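## Task

Use the clamp meter on the blue wire. Shut its jaws fully with the whole wire inside, and keep them fully shut around it for several seconds in a row. Then remove the meter from the wire. Closing the jaws around any other wire fails the task. Next, hang the meter on its hook at its original spot and in its original way, with the jaws fully shut around the hook. It must stay there without the robot holding it. Finally release it and move the hands away.

## Robot and tools

Robot: two arms, left_arm and right_arm, facing each other across a table. left_arm's base is on the +y side; the names do not match image sides. Both arms carry an identical right hand (not mirrored), each driven by six motors: little, ring, middle, index, thumb_bend, thumb_turn.

Scene frame: origin on the table top halfway between the arm bases, z up, table surface at z = 0. Result lines give each hand point's position in metres, orientation as a wxyz quaternion, and velocities in m/s and rad/s. Printed positions can be slightly off, especially at long reach.

Hand point: a point fixed to the palm, 0.05 m in front of it, where index pad and thumb tip meet in a pinch. Its own axes: +z along the straightened fingers (fingertips reach 0.06 to 0.07 m past it), +y out of the palm, +x across the palm toward the little finger. A wrist bracket on the little-finger side sits 0.03 m beyond the point along +y and 0.11 m across; it can collide with things.

The row: every motion uses one flat list of 28 numbers, each in [-1, 1], always covering both arms. Order: left_arm dx, dy, dz, rx, ry, rz, then left_gripper little, ring, middle, index, thumb_bend, thumb_turn, force_limit, speed; then the same 14 for right_arm and right_gripper.

The six arm numbers are an offset, not a pose. They are measured in the hand point's own axes, starting from its pose in the most recent result that shows it (or from where the robot is at the start, before such a result or in later calls of the same reply). Scale: 1.0 equals 0.6 m of travel or 180 degrees. rx, ry, rz form a single rotation vector. Every row in an action is counted from that same base, not from the prior row, so all-zero offsets pull the arm back to the base pose rather than holding still.

The eight hand numbers are absolute targets. Fingers and thumb_bend: +1 straight/open, -1 fully curled. thumb_turn: +1 beside the palm, -1 across in front of it. A pinch is roughly index -0.22, thumb_bend -0.75, thumb_turn -0.57. force_limit maps linearly from about 0 N (-1) to 10 N (+1), 15 N for the thumb motors; it only stops closing. speed maps from near zero (-1) to full (+1, whole travel in 0.6 s); use -0.9 or slower for a gentle grip. To leave a hand unchanged, repeat its last eight sent numbers; if none were sent yet, use its hand_measured six values plus hand_force_limit and hand_speed. With the thumb turned fully across, the hand wraps objects 0.035 to 0.08 m thick; turn the thumb before arriving.

Tools:
- execute_actions {actions, pictures}: actions holds at most one item. Empty list: just report state. {rows, steps}: up to 15 rows, up to 15 steps of 1/30 s; the last row repeats to fill. {steps} alone: a wait of up to 300 steps, counted from the previous result including your reply time.
- move {target, speed, stop_force}: target is one 28-number row as above. Each hand point travels straight to its target, both finishing together, over 0.5 to 10 s. speed is top path speed in m/s, 0.002 to 0.5 (default 0.25), rotation capped at twice that in rad/s. stop_force (9 to 40 N, shared by both arms) ends an arm's path when its wrist sensor feels that much extra push along the direction of travel; the arm then backs off two steps and holds. Unreliable if the hand also rotates. Omit it when pulling away from a surface you press on. Hand numbers are sent at the move's start.
- wait {seconds}: 0 to 10, sends nothing new.
- zoom_image {camera, region}: camera is cam_high, cam_low, cam_left_wrist or cam_right_wrist (all 504x504); region [x0, y0, x1, y1] in pixels, at most 504 by 504.
- show_instructions: shows the reference pages.
- finished_scene {scene}: ends scene 1 or 2 permanently and reports success.

Reading results: the move line reports an ending per arm: done, off_target, moving, held, fault, or contact (stop_force triggered), plus each hand point's distance from target. limits=paced means the sent pose was clipped; limits=held means a check blocked some steps, after which the arm may move fast. HELD marks steps whose command was not sent; a pose unreachable line names an arm whose command the clearance check changed. A Hand target line shows where each arm is currently being driven. hand_measured, hand_stopped_by (moving, target, force, stalled, fault) and hand_load_n (positive when pushed open) follow motor order; a lost grip shows as loads dropping near 0. Wrist force/torque are in the end-effector axes, have offsets up to about 4 N and noise, and saturate near 50 N.

Motion limits: each step the commanded pose is clipped to 100 mm and 16 degrees from the measured pose, and motion trails commands by about 0.17 s. Large moves may finish short; check poses and send the rest.

Avoid: commanding even slightly past a firm contact (the arms are stiff); fast touches; the two arms touching each other with any part; knocking or dropping anything off the table; closing the jaws on the wrong wire. A joint overload or 150 N outside force faults that arm for 10 s. Long holding heats motors: a warning appears at 70 °C, and at 85 °C the arm is braked until cool.

Each tool is called after "Call:" as a command line: name --argument value for each argument, lists and objects as JSON in quotes; but a table of rows of numbers goes row by row, as --pt "numbers of a row", without its own name.

## Session

Call:
execute_actions --actions '[]'

Scene clock: 0.00 s of 8700.00 s.
left_arm: end_effector_position=(+0.3169, +0.4689, +0.4809) hand_measured=(+1.000, +1.000, +1.000, +1.000, +1.000, +1.000) hand_load_n=(+0.0, +0.0, +0.0, +0.0, +0.0, +0.0) hand_stopped_by=(target, target, target, target, target, target) hand_force_limit=0.00 hand_speed=-0.80 end_effector_quat_wxyz=(+0.013, +0.418, +0.909, -0.003) end_effector_velocity=(-0.000, +0.000, +0.000) end_effector_angular_velocity=(-0.000, +0.000, -0.000) | right_arm: end_effector_position=(+0.1149, -0.3239, +0.4791) hand_measured=(+1.000, +1.000, +1.000, +1.000, +1.000, +1.000) hand_load_n=(+0.0, +0.0, +0.0, +0.0, +0.0, +0.0) hand_stopped_by=(target, target, target, target, target, target) hand_force_limit=0.00 hand_speed=-0.80 end_effector_quat_wxyz=(+0.017, -0.334, +0.942, +0.014) end_effector_velocity=(+0.001, +0.000, -0.000) end_effector_angular_velocity=(-0.001, +0.001, -0.000)
Joint positions: left_arm=[ 0.535 -1.704  1.316  1.936  1.558 -1.89 ] | right_arm=[-1.17  -1.744  1.353  1.926  1.544 -1.875]
Joint velocities: left_arm=[-0.     0.    -0.001  0.001  0.     0.   ] | right_arm=[ 0.     0.002 -0.001  0.     0.001  0.   ]
Joint torques (N m, as the arm reports them, + toward a larger angle): no reading
Motor temperatures (°C, as the motors report them): left_arm=[31 31 30 38 36 41] | right_arm=[34 32 34 38 40 41]
Wrist force (N, on the end effector, along its own x y z axes, offset not removed): no reading
Wrist torque (N m, same axes, about the end effector's origin, offset not removed): no reading
Hand target (left_arm): +0.317, +0.469, +0.481; +0.013, +0.418, +0.909, -0.003
Hand target (right_arm): +0.115, -0.324, +0.479; +0.017, -0.334, +0.942, +0.014

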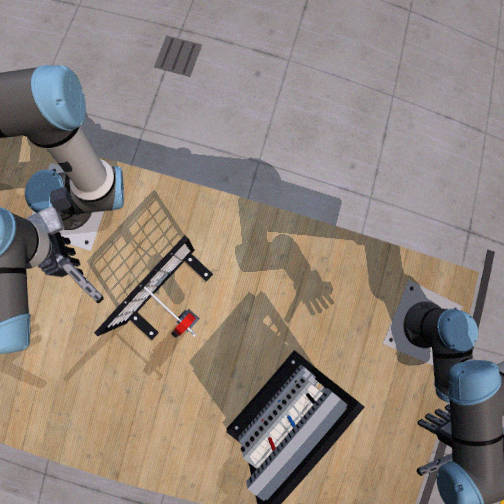

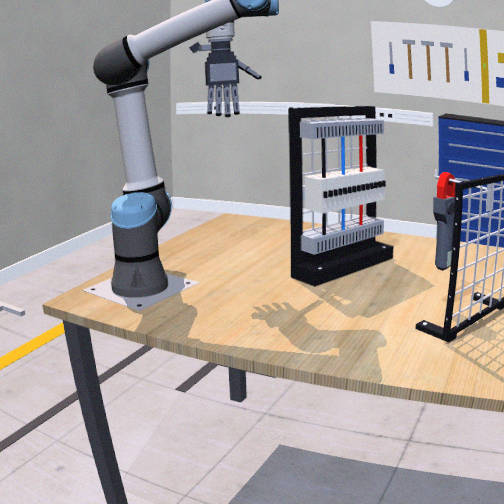

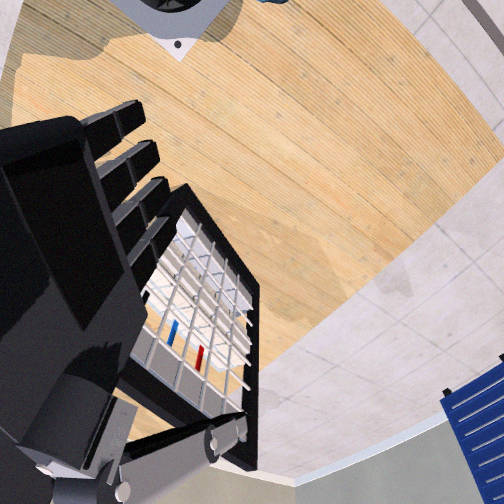

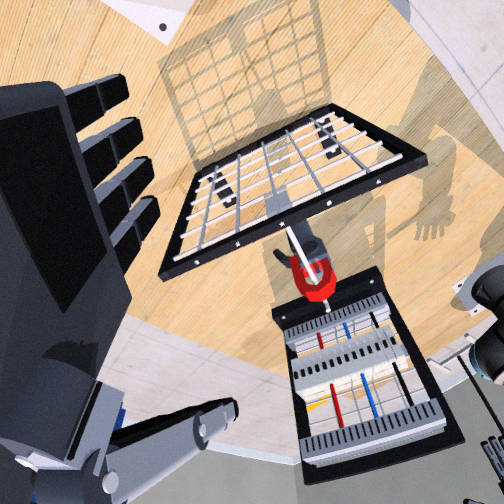

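Call:
zoom_image --camera "cam_high" --region '[80,220,230,370]'

Call:
zoom_image --camera "cam_high" --region '[215,340,375,500]'

Call:
zoom_image --camera "cam_right_wrist" --region '[240,190,380,330]'

Call:
zoom_image --camera "cam_low" --region '[270,90,504,350]'

Region (80, 220, 230, 370) of cam_high's 504x504 image, scaled by 3.360, with more detail than that image has.

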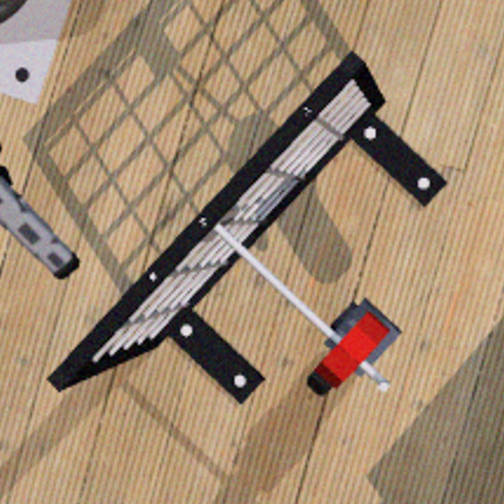

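Region (215, 340, 375, 500) of cam_high's 504x504 image, scaled by 3.150, with more detail than that image has.

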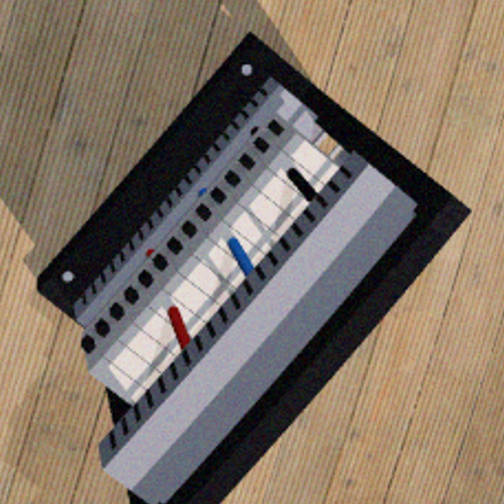

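Region (240, 190, 380, 330) of cam_right_wrist's 504x504 image, scaled by 3.600, with more detail than that image has.

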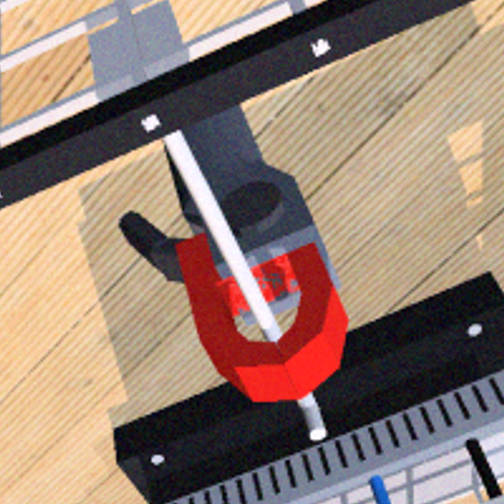

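Region (270, 90, 504, 350) of cam_low's 504x504 image, scaled by 1.938, with more detail than that image has; it fills the left 454 columns of this view, and the rest is white.

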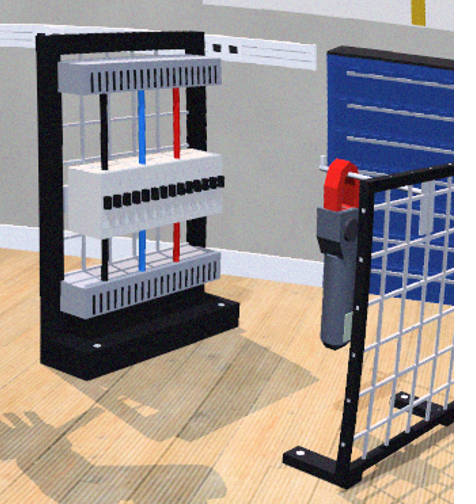

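Call:
move --target '[-0.0813,-0.5918,0.0672,-0.014,-0.2455,-0.015,1,1,1,1,1,-1,0.4,0.3,0,0,0,0,0,0,1,1,1,1,1,1,0,-0.8]' --speed 0.3

Scene clock: 122.00 s of 8700.00 s.
left_arm: end_effector_position=(+0.0804, +0.2004, +0.4397) hand_measured=(+1.000, +1.000, +1.000, +1.000, +1.000, -1.000) hand_load_n=(+0.0, +0.0, +0.0, +0.0, +0.0, +0.0) hand_stopped_by=(target, target, target, target, target, target) hand_force_limit=0.40 hand_speed=0.30 end_effector_quat_wxyz=(+0.363, +0.365, +0.846, -0.140) end_effector_velocity=(-0.001, -0.002, -0.000) end_effector_angular_velocity=(-0.002, -0.004, +0.003) | right_arm: end_effector_position=(+0.1149, -0.3239, +0.4791) hand_measured=(+1.000, +1.000, +1.000, +1.000, +1.000, +1.000) hand_load_n=(+0.0, +0.0, +0.0, +0.0, +0.0, +0.0) hand_stopped_by=(target, target, target, target, target, target) hand_force_limit=0.00 hand_speed=-0.80 end_effector_quat_wxyz=(+0.017, -0.334, +0.942, +0.014) end_effector_velocity=(+0.000, -0.000, -0.000) end_effector_angular_velocity=(-0.002, +0.001, -0.001)
Joint positions: left_arm=[-0.732 -1.541  1.56   1.657  0.777 -3.249] | right_arm=[-1.17  -1.744  1.353  1.926  1.544 -1.875]
Joint velocities: left_arm=[ 0.003  0.007 -0.003 -0.001 -0.004 -0.001] | right_arm=[-0.     0.001  0.001 -0.     0.001  0.001]
Joint torques (N m, as the arm reports them, + toward a larger angle): left_arm=[  9.43  -8.44 -29.71   1.39  -3.42   1.94] | right_arm=[  2.59  -7.82 -16.5    2.9   -0.29   0.53]
Motor temperatures (°C, as the motors report them): left_arm=[31 31 30 38 36 41] | right_arm=[34 32 34 38 40 41]
Wrist force (N, on the end effector, along its own x y z axes, offset not removed): left_arm=[3.5 -0.9 -0.2] | right_arm=[2.7 4.2 0.6]
Wrist torque (N m, same axes, about the end effector's origin, offset not removed): left_arm=[-0.06 -0.62 0.25] | right_arm=[0.66 -0.46 0.26]
Hand target (left_arm): +0.080, +0.200, +0.440; +0.363, +0.365, +0.846, -0.140
Hand target (right_arm): +0.115, -0.324, +0.479; +0.017, -0.334, +0.942, +0.014
Off the commanded pose (left_arm): 0.001 m, 0 deg.
Off the commanded pose (right_arm): 0.000 m, 0 deg.
After step 90, 117.00 s passed at rest.
move: done

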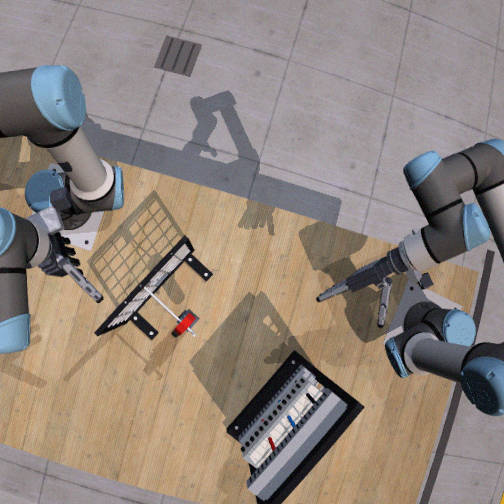

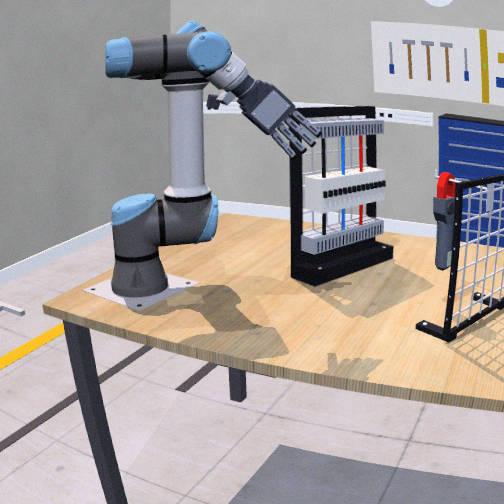

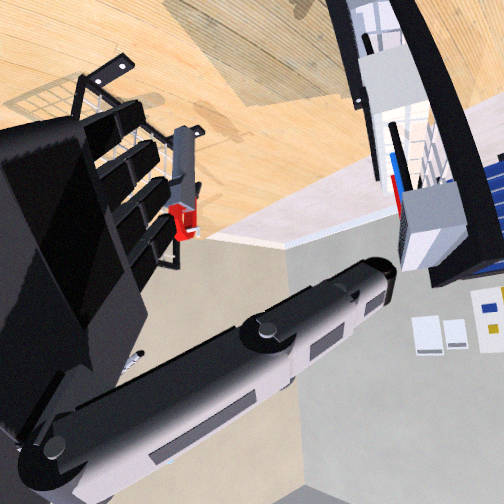

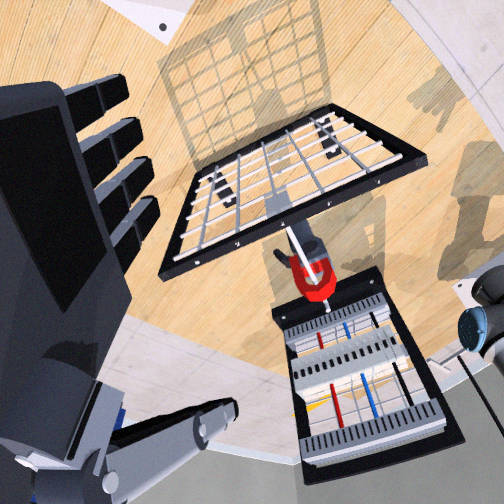

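Call:
move --target '[0.0157,-0.277,0.5292,-0.0139,-0.2453,-0.0156,1,1,1,1,1,-1,0.4,0.3,0,0,0,0,0,0,1,1,1,1,1,1,0,-0.8]' --speed 0.16

Scene clock: 163.70 s of 8700.00 s.
left_arm: end_effector_position=(+0.1194, -0.0703, +0.2075) hand_measured=(+1.000, +1.000, +1.000, +1.000, +1.000, -1.000) hand_load_n=(+0.0, +0.0, +0.0, +0.0, +0.0, +0.0) hand_stopped_by=(target, target, target, target, target, target) hand_force_limit=0.40 hand_speed=0.30 end_effector_quat_wxyz=(+0.658, +0.258, +0.659, -0.257) end_effector_velocity=(+0.000, -0.000, -0.001) end_effector_angular_velocity=(-0.014, -0.015, -0.005) | right_arm: end_effector_position=(+0.1149, -0.3239, +0.4791) hand_measured=(+1.000, +1.000, +1.000, +1.000, +1.000, +1.000) hand_load_n=(+0.0, +0.0, +0.0, +0.0, +0.0, +0.0) hand_stopped_by=(target, target, target, target, target, target) hand_force_limit=0.00 hand_speed=-0.80 end_effector_quat_wxyz=(+0.017, -0.334, +0.942, +0.014) end_effector_velocity=(-0.001, +0.000, +0.001) end_effector_angular_velocity=(+0.003, -0.002, +0.000)
Joint positions: left_arm=[-0.363 -0.981  1.635 -0.644  0.237 -1.581] | right_arm=[-1.17  -1.744  1.353  1.926  1.544 -1.875]
Joint velocities: left_arm=[ 0.001 -0.01   0.036 -0.116  0.006  0.088] | right_arm=[ 0.    -0.002 -0.001  0.    -0.002 -0.   ]
Joint torques (N m, as the arm reports them, + toward a larger angle): left_arm=[  8.96 -49.55  -4.22  -1.95   2.04   2.09] | right_arm=[  1.35  -8.06 -16.92   2.94  -0.24   0.27]
Motor temperatures (°C, as the motors report them): left_arm=[31 31 30 38 36 41] | right_arm=[34 32 34 38 40 41]
Wrist force (N, on the end effector, along its own x y z axes, offset not removed): left_arm=[1.6 -0.7 -3.5] | right_arm=[2.6 -0.9 -1.0]
Wrist torque (N m, same axes, about the end effector's origin, offset not removed): left_arm=[0.27 -0.20 0.09] | right_arm=[0.01 -0.42 0.10]
Hand target (left_arm): +0.119, -0.070, +0.207; +0.659, +0.258, +0.658, -0.257
Hand target (right_arm): +0.115, -0.324, +0.479; +0.017, -0.334, +0.942, +0.014
Off the commanded pose (left_arm): 0.001 m, 0 deg.
Off the commanded pose (right_arm): 0.000 m, 0 deg.
After step 90, 35.10 s passed at rest.
move: done

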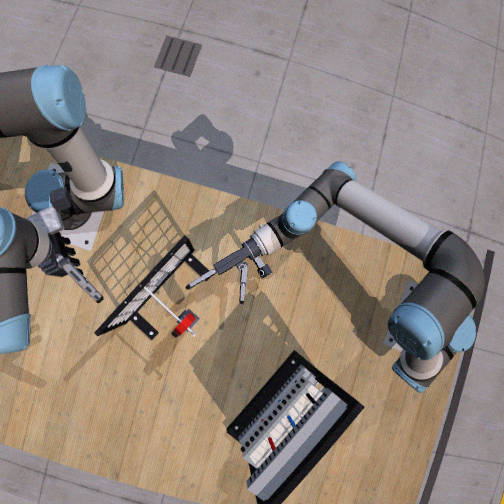

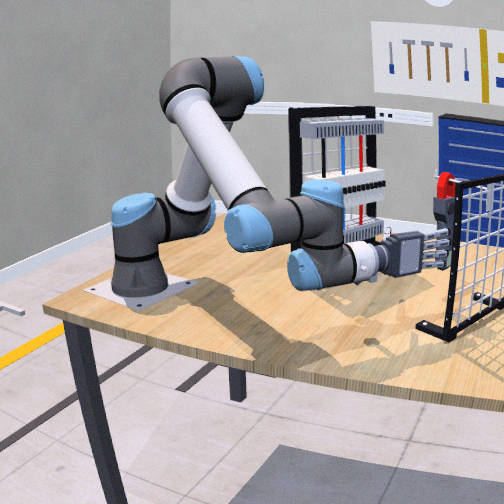

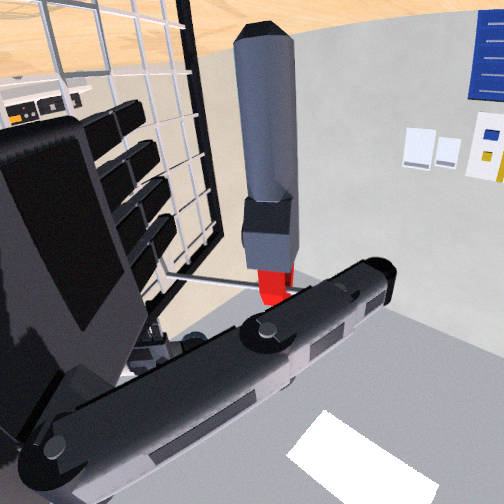

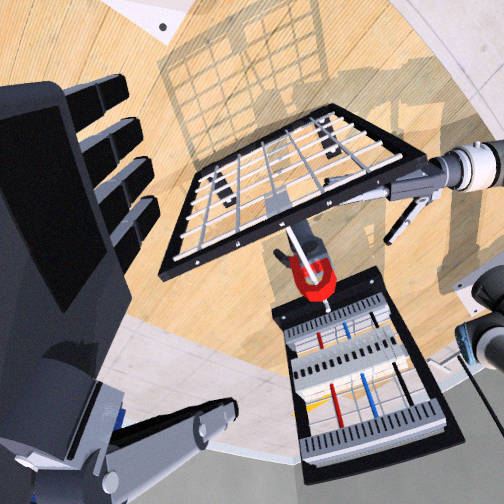

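Call:
move --target '[0.0008,0.042,0.1425,-0.05,0,0,1,1,1,1,1,-1,0.4,0.3,0,0,0,0,0,0,1,1,1,1,1,1,0,-0.8]' --speed 0.06 --stop_force 10

Scene clock: 174.80 s of 8700.00 s.
left_arm: end_effector_position=(+0.1992, -0.1095, +0.2067) hand_measured=(+1.000, +1.000, +1.000, +1.000, +1.000, -1.000) hand_load_n=(+0.0, +0.0, +0.0, +0.0, +0.0, +0.0) hand_stopped_by=(target, target, target, target, target, target) hand_force_limit=0.40 hand_speed=0.30 end_effector_quat_wxyz=(+0.676, +0.205, +0.678, -0.205) end_effector_velocity=(+0.002, -0.001, -0.001) end_effector_angular_velocity=(+0.001, +0.001, +0.004) | right_arm: end_effector_position=(+0.1149, -0.3239, +0.4791) hand_measured=(+1.000, +1.000, +1.000, +1.000, +1.000, +1.000) hand_load_n=(+0.0, +0.0, +0.0, +0.0, +0.0, +0.0) hand_stopped_by=(target, target, target, target, target, target) hand_force_limit=0.00 hand_speed=-0.80 end_effector_quat_wxyz=(+0.017, -0.334, +0.942, +0.014) end_effector_velocity=(+0.000, +0.000, +0.000) end_effector_angular_velocity=(+0.002, -0.000, +0.000)
Joint positions: left_arm=[-0.209 -0.857  1.415 -0.547  0.235 -1.581] | right_arm=[-1.17  -1.744  1.353  1.926  1.544 -1.875]
Joint velocities: left_arm=[ 0.003  0.005 -0.008  0.009 -0.001 -0.007] | right_arm=[-0.     0.001 -0.002  0.    -0.002 -0.   ]
Joint torques (N m, as the arm reports them, + toward a larger angle): left_arm=[  7.09 -33.72 -28.32   1.53  -2.35  -2.6 ] | right_arm=[  1.73  -7.85 -15.92   2.94  -0.21   0.26]
Motor temperatures (°C, as the motors report them): left_arm=[31 31 30 38 36 41] | right_arm=[34 32 34 38 40 41]
Wrist force (N, on the end effector, along its own x y z axes, offset not removed): left_arm=[0.9 -2.8 -2.6] | right_arm=[2.1 1.2 0.4]
Wrist torque (N m, same axes, about the end effector's origin, offset not removed): left_arm=[-0.29 -0.12 -0.02] | right_arm=[0.16 -0.38 0.18]
Hand target (left_arm): +0.199, -0.110, +0.207; +0.676, +0.205, +0.678, -0.204
Hand target (right_arm): +0.115, -0.324, +0.479; +0.017, -0.334, +0.942, +0.014
Off the commanded pose (left_arm): 0.000 m, 0 deg.
Off the commanded pose (right_arm): 0.000 m, 0 deg.
After step 90, 6.17 s passed at rest.
move: done

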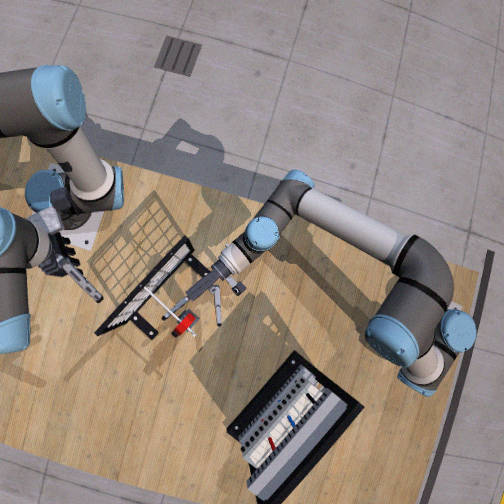

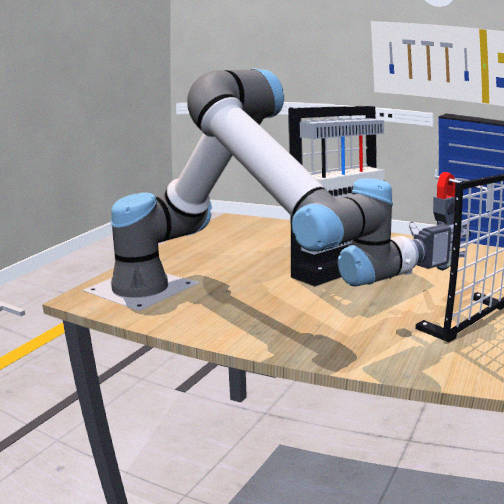

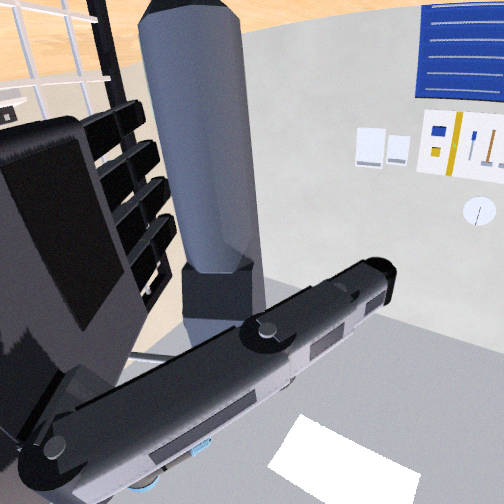

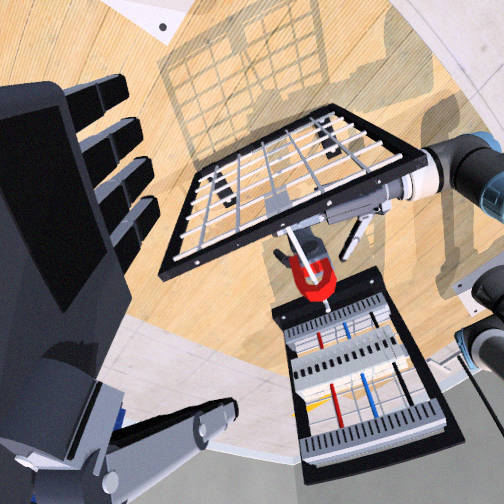

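Call:
zoom_image --camera "cam_high" --region '[140,260,250,370]'

Call:
zoom_image --camera "cam_low" --region '[380,160,504,284]'

Region (140, 260, 250, 370) of cam_high's 504x504 image, scaled by 4.582, with more detail than that image has.

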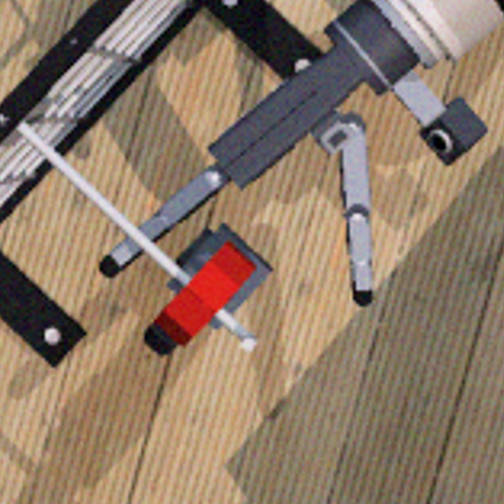

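Region (380, 160, 504, 284) of cam_low's 504x504 image, scaled by 4.065, with more detail than that image has.

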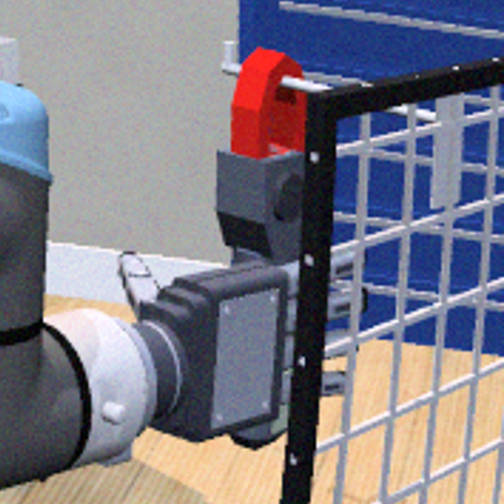

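Call:
move --target '[0,0.0138,0.116,-0.039,0,0,1,1,1,1,1,-1,0.4,0.3,0,0,0,0,0,0,1,1,1,1,1,1,0,-0.8]' --speed 0.04 --stop_force 9

Call:
zoom_image --camera "cam_high" --region '[130,270,240,380]'

Call:
zoom_image --camera "cam_right_wrist" --region '[240,190,380,330]'

Scene clock: 197.70 s of 8700.00 s.
left_arm: end_effector_position=(+0.2616, -0.1410, +0.2065) hand_measured=(+1.000, +1.000, +1.000, +1.000, +1.000, -1.000) hand_load_n=(+0.0, +0.0, +0.0, +0.0, +0.0, +0.0) hand_stopped_by=(target, target, target, target, target, target) hand_force_limit=0.40 hand_speed=0.30 end_effector_quat_wxyz=(+0.687, +0.164, +0.689, -0.163) end_effector_velocity=(+0.002, -0.001, +0.001) end_effector_angular_velocity=(-0.000, +0.001, +0.005) | right_arm: end_effector_position=(+0.1149, -0.3239, +0.4791) hand_measured=(+1.000, +1.000, +1.000, +1.000, +1.000, +1.000) hand_load_n=(+0.0, +0.0, +0.0, +0.0, +0.0, +0.0) hand_stopped_by=(target, target, target, target, target, target) hand_force_limit=0.00 hand_speed=-0.80 end_effector_quat_wxyz=(+0.017, -0.334, +0.942, +0.014) end_effector_velocity=(+0.000, -0.000, -0.000) end_effector_angular_velocity=(-0.001, +0.001, +0.000)
Joint positions: left_arm=[-0.1   -0.733  1.185 -0.44   0.221 -1.581] | right_arm=[-1.17  -1.744  1.353  1.926  1.544 -1.875]
Joint velocities: left_arm=[ 0.004  0.006 -0.014  0.015 -0.001 -0.006] | right_arm=[-0.     0.     0.001  0.     0.    -0.001]
Joint torques (N m, as the arm reports them, + toward a larger angle): left_arm=[  7.17 -41.28 -30.75   1.46  -2.36  -2.57] | right_arm=[  1.31  -8.7  -17.     2.87  -0.23   0.27]
Motor temperatures (°C, as the motors report them): left_arm=[31 31 30 38 36 41] | right_arm=[34 32 34 38 40 41]
Wrist force (N, on the end effector, along its own x y z axes, offset not removed): left_arm=[2.3 -1.6 -2.8] | right_arm=[2.4 2.2 2.0]
Wrist torque (N m, same axes, about the end effector's origin, offset not removed): left_arm=[0.00 -0.24 0.16] | right_arm=[0.31 -0.58 0.28]
Hand target (left_arm): +0.262, -0.141, +0.206; +0.687, +0.164, +0.689, -0.163
Hand target (right_arm): +0.115, -0.324, +0.479; +0.017, -0.334, +0.942, +0.014
Off the commanded pose (left_arm): 0.000 m, 0 deg.
Off the commanded pose (right_arm): 0.000 m, 0 deg.
After step 90, 17.80 s passed at rest.
move: done

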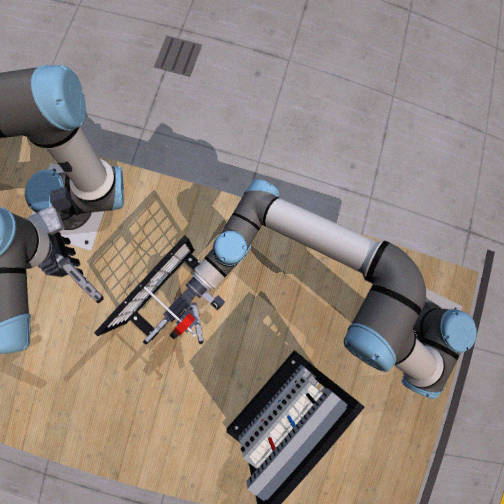

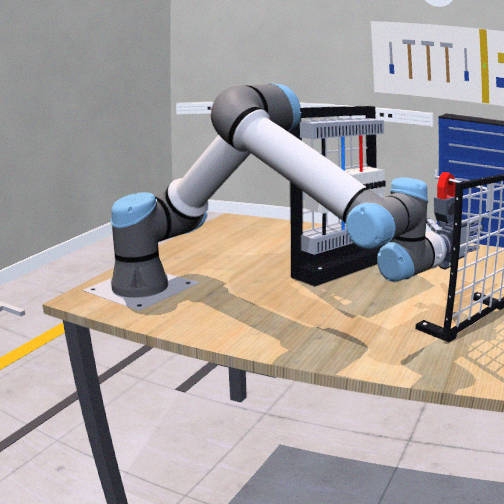

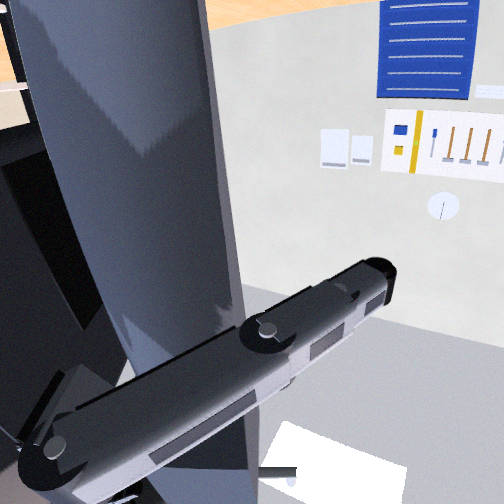

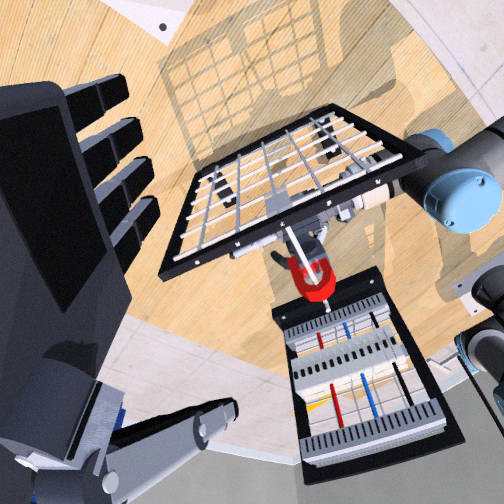

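Region (130, 270, 240, 380) of cam_high's 504x504 image, scaled by 4.582, with more detail than that image has.

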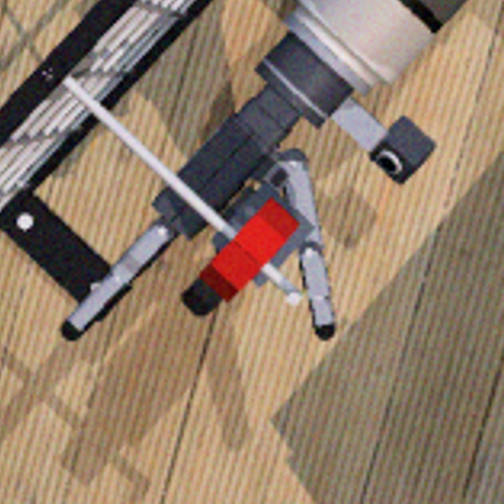

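Region (240, 190, 380, 330) of cam_right_wrist's 504x504 image, scaled by 3.600, with more detail than that image has.

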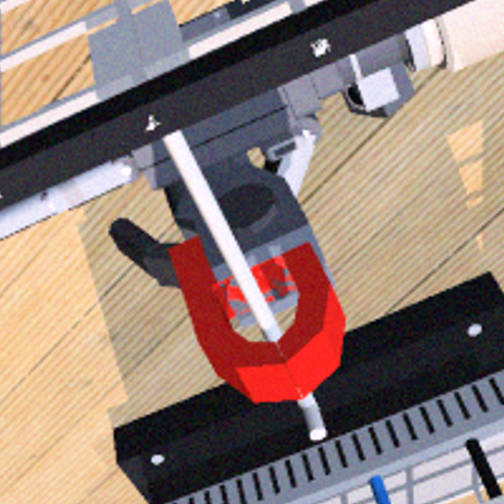

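Call:
move --target '[0,0.007,0,0,0,0,-0.9,-0.9,1,1,1,-1,0.2,-0.3,0,0,0,0,0,0,1,1,1,1,1,1,0,-0.8]' --speed 0.02

Scene clock: 206.63 s of 8700.00 s.
left_arm: end_effector_position=(+0.2635, -0.1373, +0.2065) hand_measured=(-0.860, -0.822, +1.000, +1.000, +1.000, -1.000) hand_load_n=(+7.0, +0.0, +0.0, +0.0, +0.0, +0.0) hand_stopped_by=(force, force, target, target, target, target) hand_force_limit=0.20 hand_speed=-0.30 end_effector_quat_wxyz=(+0.687, +0.164, +0.689, -0.163) end_effector_velocity=(-0.000, -0.000, -0.000) end_effector_angular_velocity=(-0.001, +0.000, -0.000) | right_arm: end_effector_position=(+0.1149, -0.3239, +0.4791) hand_measured=(+1.000, +1.000, +1.000, +1.000, +1.000, +1.000) hand_load_n=(+0.0, +0.0, +0.0, +0.0, +0.0, +0.0) hand_stopped_by=(target, target, target, target, target, target) hand_force_limit=0.00 hand_speed=-0.80 end_effector_quat_wxyz=(+0.017, -0.334, +0.942, +0.014) end_effector_velocity=(+0.001, +0.000, +0.000) end_effector_angular_velocity=(+0.001, +0.000, -0.001)
Joint positions: left_arm=[-0.099 -0.742  1.202 -0.449  0.222 -1.581] | right_arm=[-1.17  -1.744  1.353  1.926  1.544 -1.875]
Joint velocities: left_arm=[-0.     0.    -0.    -0.    -0.    -0.001] | right_arm=[-0.     0.002 -0.002 -0.    -0.001  0.001]
Joint torques (N m, as the arm reports them, + toward a larger angle): left_arm=[  6.88 -61.23  -9.79  -1.59   2.13   2.17] | right_arm=[  1.94  -8.69 -17.28   3.    -0.32   0.34]
Motor temperatures (°C, as the motors report them): left_arm=[31 31 30 38 36 41] | right_arm=[34 32 34 38 40 41]
Wrist force (N, on the end effector, along its own x y z axes, offset not removed): left_arm=[2.0 0.7 0.8] | right_arm=[0.7 2.6 1.4]
Wrist torque (N m, same axes, about the end effector's origin, offset not removed): left_arm=[0.05 -0.54 0.10] | right_arm=[0.51 -0.15 0.18]
Hand target (left_arm): +0.263, -0.137, +0.206; +0.687, +0.164, +0.689, -0.163
Hand target (right_arm): +0.115, -0.324, +0.479; +0.017, -0.334, +0.942, +0.014
Off the commanded pose (left_arm): 0.000 m, 0 deg.
Off the commanded pose (right_arm): 0.000 m, 0 deg.
After step 90, 4.07 s passed at rest.
move: done

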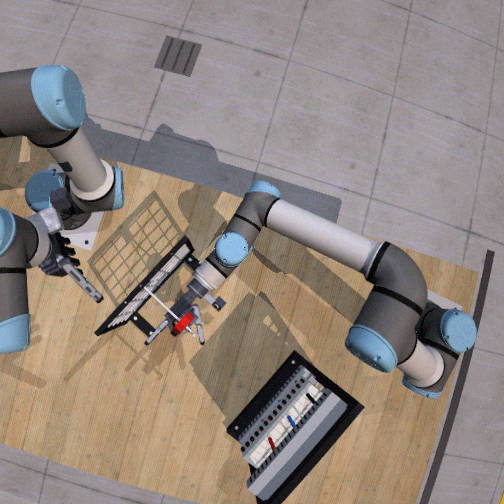

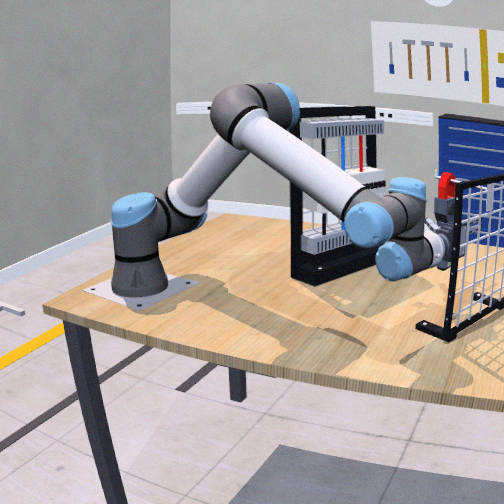

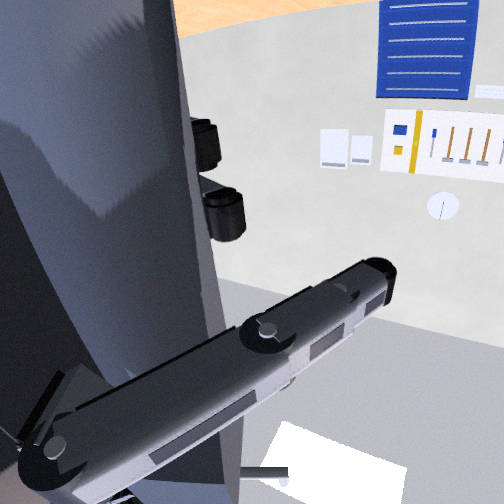

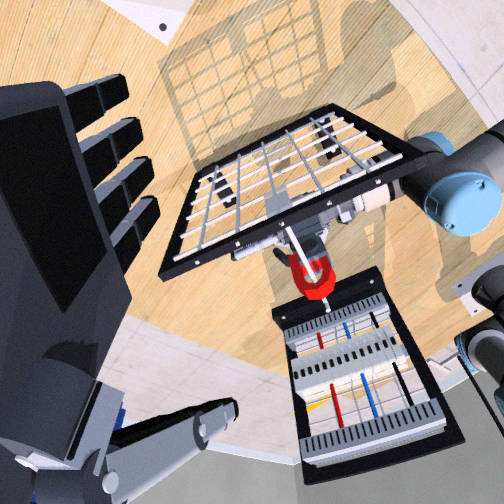

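Call:
execute_actions --actions '[{"rows": [[0,0,0,0,0,0,-1,-1,1,1,-0.6,-1,0.4,-0.3,0,0,0,0,0,0,1,1,1,1,1,1,0,-0.8]], "steps": 15}]' --pictures false

Call:
move --target '[0,0,0,0,0,0,-1,-1,-0.9,-0.9,-0.6,-1,1,-0.5,0,0,0,0,0,0,1,1,1,1,1,1,0,-0.8]' --speed 0.02

Call:
zoom_image --camera "cam_high" --region '[130,270,240,380]'

Call:
zoom_image --camera "cam_right_wrist" --region '[240,190,380,330]'

Scene clock: 218.37 s of 8700.00 s.
left_arm: end_effector_position=(+0.2635, -0.1373, +0.2065) hand_measured=(-0.860, -0.852, +1.000, +1.000, +0.718, -1.000) hand_load_n=(+4.5, +8.5, +0.0, +0.0, +10.5, +3.0) hand_stopped_by=(force, force, target, target, force, target) hand_force_limit=0.40 hand_speed=-0.30 end_effector_quat_wxyz=(+0.687, +0.164, +0.689, -0.163) end_effector_velocity=(-0.000, -0.000, -0.000) end_effector_angular_velocity=(-0.001, +0.001, -0.000) | right_arm: end_effector_position=(+0.1149, -0.3239, +0.4791) hand_measured=(+1.000, +1.000, +1.000, +1.000, +1.000, +1.000) hand_load_n=(+0.0, +0.0, +0.0, +0.0, +0.0, +0.0) hand_stopped_by=(target, target, target, target, target, target) hand_force_limit=0.00 hand_speed=-0.80 end_effector_quat_wxyz=(+0.017, -0.334, +0.942, +0.014) end_effector_velocity=(+0.000, +0.000, +0.000) end_effector_angular_velocity=(+0.001, +0.000, +0.000)
Joint positions: left_arm=[-0.099 -0.742  1.202 -0.449  0.222 -1.581] | right_arm=[-1.17  -1.744  1.353  1.926  1.544 -1.875]
Joint velocities: left_arm=[-0.     0.    -0.001  0.001 -0.    -0.002] | right_arm=[ 0.     0.001 -0.001 -0.    -0.001  0.   ]
Joint torques (N m, as the arm reports them, + toward a larger angle): left_arm=[ -5.54 -56.68 -17.85   0.11  -1.46   2.  ] | right_arm=[  1.95  -8.7  -16.6    3.04  -0.29   0.42]
Motor temperatures (°C, as the motors report them): left_arm=[31 31 30 38 36 41] | right_arm=[34 32 34 38 40 41]
Wrist force (N, on the end effector, along its own x y z axes, offset not removed): left_arm=[-1.8 -1.4 -5.1] | right_arm=[-0.4 0.7 1.3]
Wrist torque (N m, same axes, about the end effector's origin, offset not removed): left_arm=[-0.19 -0.23 -0.40] | right_arm=[0.21 -0.25 0.03]
Hand target (left_arm): +0.263, -0.137, +0.206; +0.687, +0.164, +0.689, -0.163
Hand target (right_arm): +0.115, -0.324, +0.479; +0.017, -0.334, +0.942, +0.014
Off the commanded pose (left_arm): 0.000 m, 0 deg.
Off the commanded pose (right_arm): 0.000 m, 0 deg.
Steps of this call (steps 1 to 90: nothing new was sent; then 8.23 s passed at rest; steps 91 to 105: all 15 steps of this action). Readings (end_effector_position | what the end effector reports):
91: left_arm (+0.2635, -0.1373, +0.2065) | right_arm (+0.1149, -0.3239, +0.4791) | left_arm hand_measured=(-0.860, -0.822, +1.000, +1.000, +1.000, -1.000) hand_load_n=(+7.0, +0.0, +0.0, +0.0, +0.0, +0.0) hand_stopped_by=(force, moving, target, target, moving, target) hand_force_limit=0.40 hand_speed=-0.30 | right_arm hand_measured=(+1.000, +1.000, +1.000, +1.000, +1.000, +1.000) hand_load_n=(+0.0, +0.0, +0.0, +0.0, +0.0, +0.0) hand_stopped_by=(target, target, target, target, target, target) hand_force_limit=0.00 hand_speed=-0.80
92: left_arm (+0.2635, -0.1373, +0.2065) | right_arm (+0.1149, -0.3239, +0.4791) | left_arm hand_measured=(-0.860, -0.822, +1.000, +1.000, +1.000, -1.000) hand_load_n=(+7.0, +0.0, +0.0, +0.0, +0.0, +0.0) hand_stopped_by=(force, moving, target, target, moving, target) hand_force_limit=0.40 hand_speed=-0.30 | right_arm hand_measured=(+1.000, +1.000, +1.000, +1.000, +1.000, +1.000) hand_load_n=(+0.0, +0.0, +0.0, +0.0, +0.0, +0.0) hand_stopped_by=(target, target, target, target, target, target) hand_force_limit=0.00 hand_speed=-0.80
94: left_arm (+0.2635, -0.1373, +0.2065) | right_arm (+0.1149, -0.3239, +0.4791) | left_arm hand_measured=(-0.860, -0.854, +1.000, +1.000, +0.978, -1.000) hand_load_n=(+5.5, +11.0, +0.0, +0.0, +0.5, +0.0) hand_stopped_by=(force, force, target, target, moving, target) hand_force_limit=0.40 hand_speed=-0.30 | right_arm hand_measured=(+1.000, +1.000, +1.000, +1.000, +1.000, +1.000) hand_load_n=(+0.0, +0.0, +0.0, +0.0, +0.0, +0.0) hand_stopped_by=(target, target, target, target, target, target) hand_force_limit=0.00 hand_speed=-0.80
98: left_arm (+0.2635, -0.1373, +0.2065) | right_arm (+0.1149, -0.3239, +0.4791) | left_arm hand_measured=(-0.860, -0.852, +1.000, +1.000, +0.882, -1.000) hand_load_n=(+4.5, +9.0, +0.0, +0.0, +3.0, +1.0) hand_stopped_by=(force, force, target, target, moving, target) hand_force_limit=0.40 hand_speed=-0.30 | right_arm hand_measured=(+1.000, +1.000, +1.000, +1.000, +1.000, +1.000) hand_load_n=(+0.0, +0.0, +0.0, +0.0, +0.0, +0.0) hand_stopped_by=(target, target, target, target, target, target) hand_force_limit=0.00 hand_speed=-0.80
105: the state above

Scene clock: 220.93 s of 8700.00 s.
left_arm: end_effector_position=(+0.2635, -0.1373, +0.2065) hand_measured=(-0.860, -0.852, -0.712, -0.604, +0.724, -1.000) hand_load_n=(+12.0, +12.5, +10.5, +2.0, +10.5, +8.5) hand_stopped_by=(force, force, force, force, force, target) hand_force_limit=1.00 hand_speed=-0.50 end_effector_quat_wxyz=(+0.687, +0.164, +0.689, -0.163) end_effector_velocity=(+0.000, +0.000, -0.002) end_effector_angular_velocity=(+0.004, -0.001, +0.000) | right_arm: end_effector_position=(+0.1149, -0.3239, +0.4791) hand_measured=(+1.000, +1.000, +1.000, +1.000, +1.000, +1.000) hand_load_n=(+0.0, +0.0, +0.0, +0.0, +0.0, +0.0) hand_stopped_by=(target, target, target, target, target, target) hand_force_limit=0.00 hand_speed=-0.80 end_effector_quat_wxyz=(+0.017, -0.334, +0.942, +0.014) end_effector_velocity=(+0.000, -0.000, -0.000) end_effector_angular_velocity=(-0.000, +0.000, +0.001)
Joint positions: left_arm=[-0.099 -0.742  1.202 -0.449  0.222 -1.581] | right_arm=[-1.17  -1.744  1.353  1.926  1.544 -1.875]
Joint velocities: left_arm=[ 0.     0.002  0.001  0.    -0.     0.001] | right_arm=[ 0.     0.     0.    -0.     0.    -0.001]
Joint torques (N m, as the arm reports them, + toward a larger angle): left_arm=[ -4.52 -57.12 -16.73   0.33  -1.42   1.89] | right_arm=[  2.59  -7.73 -16.69   2.99  -0.42   0.48]
Motor temperatures (°C, as the motors report them): left_arm=[31 31 30 38 36 41] | right_arm=[34 32 34 38 40 41]
Wrist force (N, on the end effector, along its own x y z axes, offset not removed): left_arm=[3.0 -2.9 -3.9] | right_arm=[2.8 0.0 -1.4]
Wrist torque (N m, same axes, about the end effector's origin, offset not removed): left_arm=[-0.19 -0.21 0.04] | right_arm=[0.26 -0.28 0.14]
Hand target (left_arm): +0.263, -0.137, +0.206; +0.687, +0.164, +0.689, -0.163
Hand target (right_arm): +0.115, -0.324, +0.479; +0.017, -0.334, +0.942, +0.014
Off the commanded pose (left_arm): 0.000 m, 0 deg.
Off the commanded pose (right_arm): 0.000 m, 0 deg.
move: done

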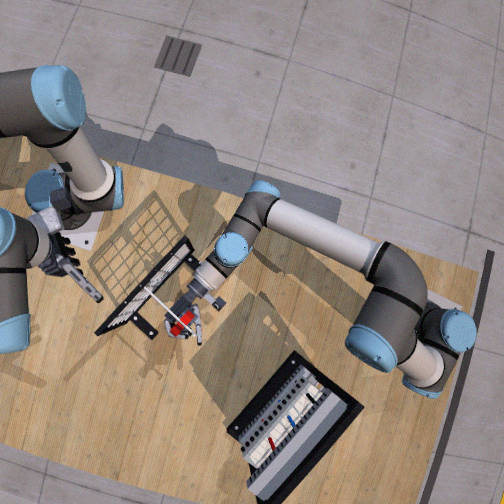

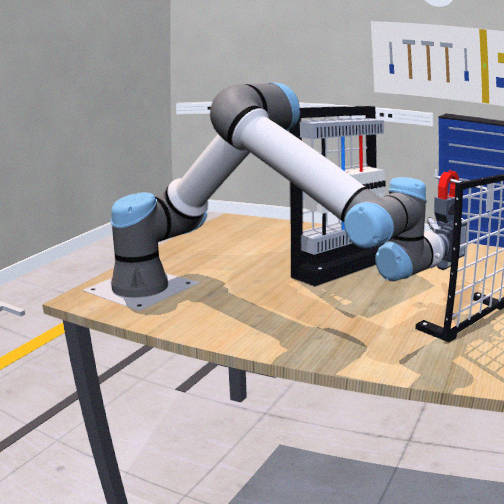

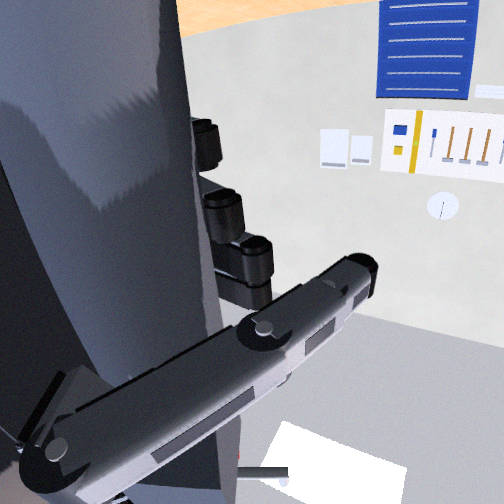

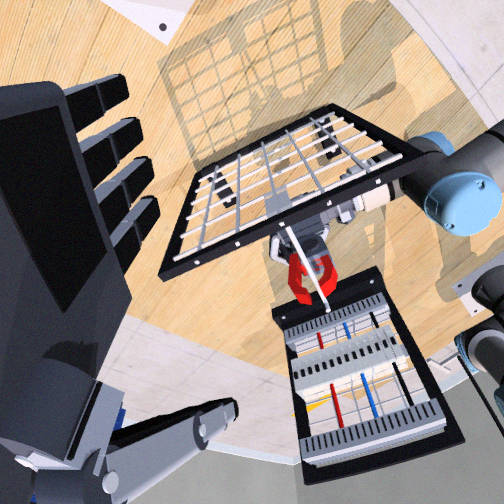

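Region (130, 270, 240, 380) of cam_high's 504x504 image, scaled by 4.582, with more detail than that image has.

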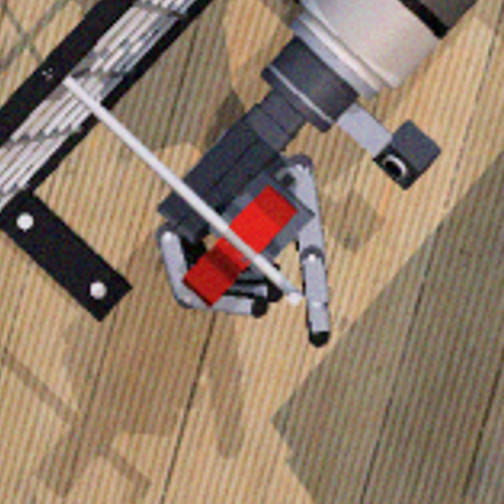

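Region (240, 190, 380, 330) of cam_right_wrist's 504x504 image, scaled by 3.600, with more detail than that image has.

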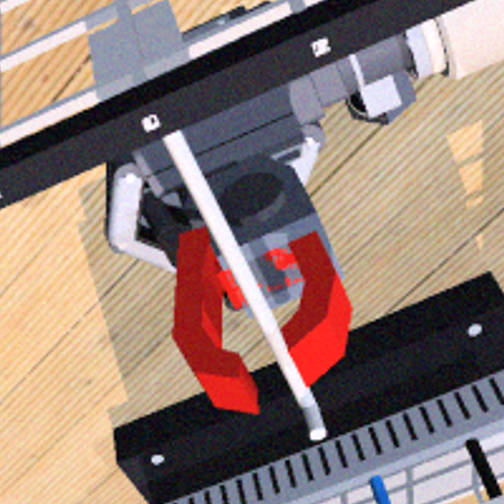

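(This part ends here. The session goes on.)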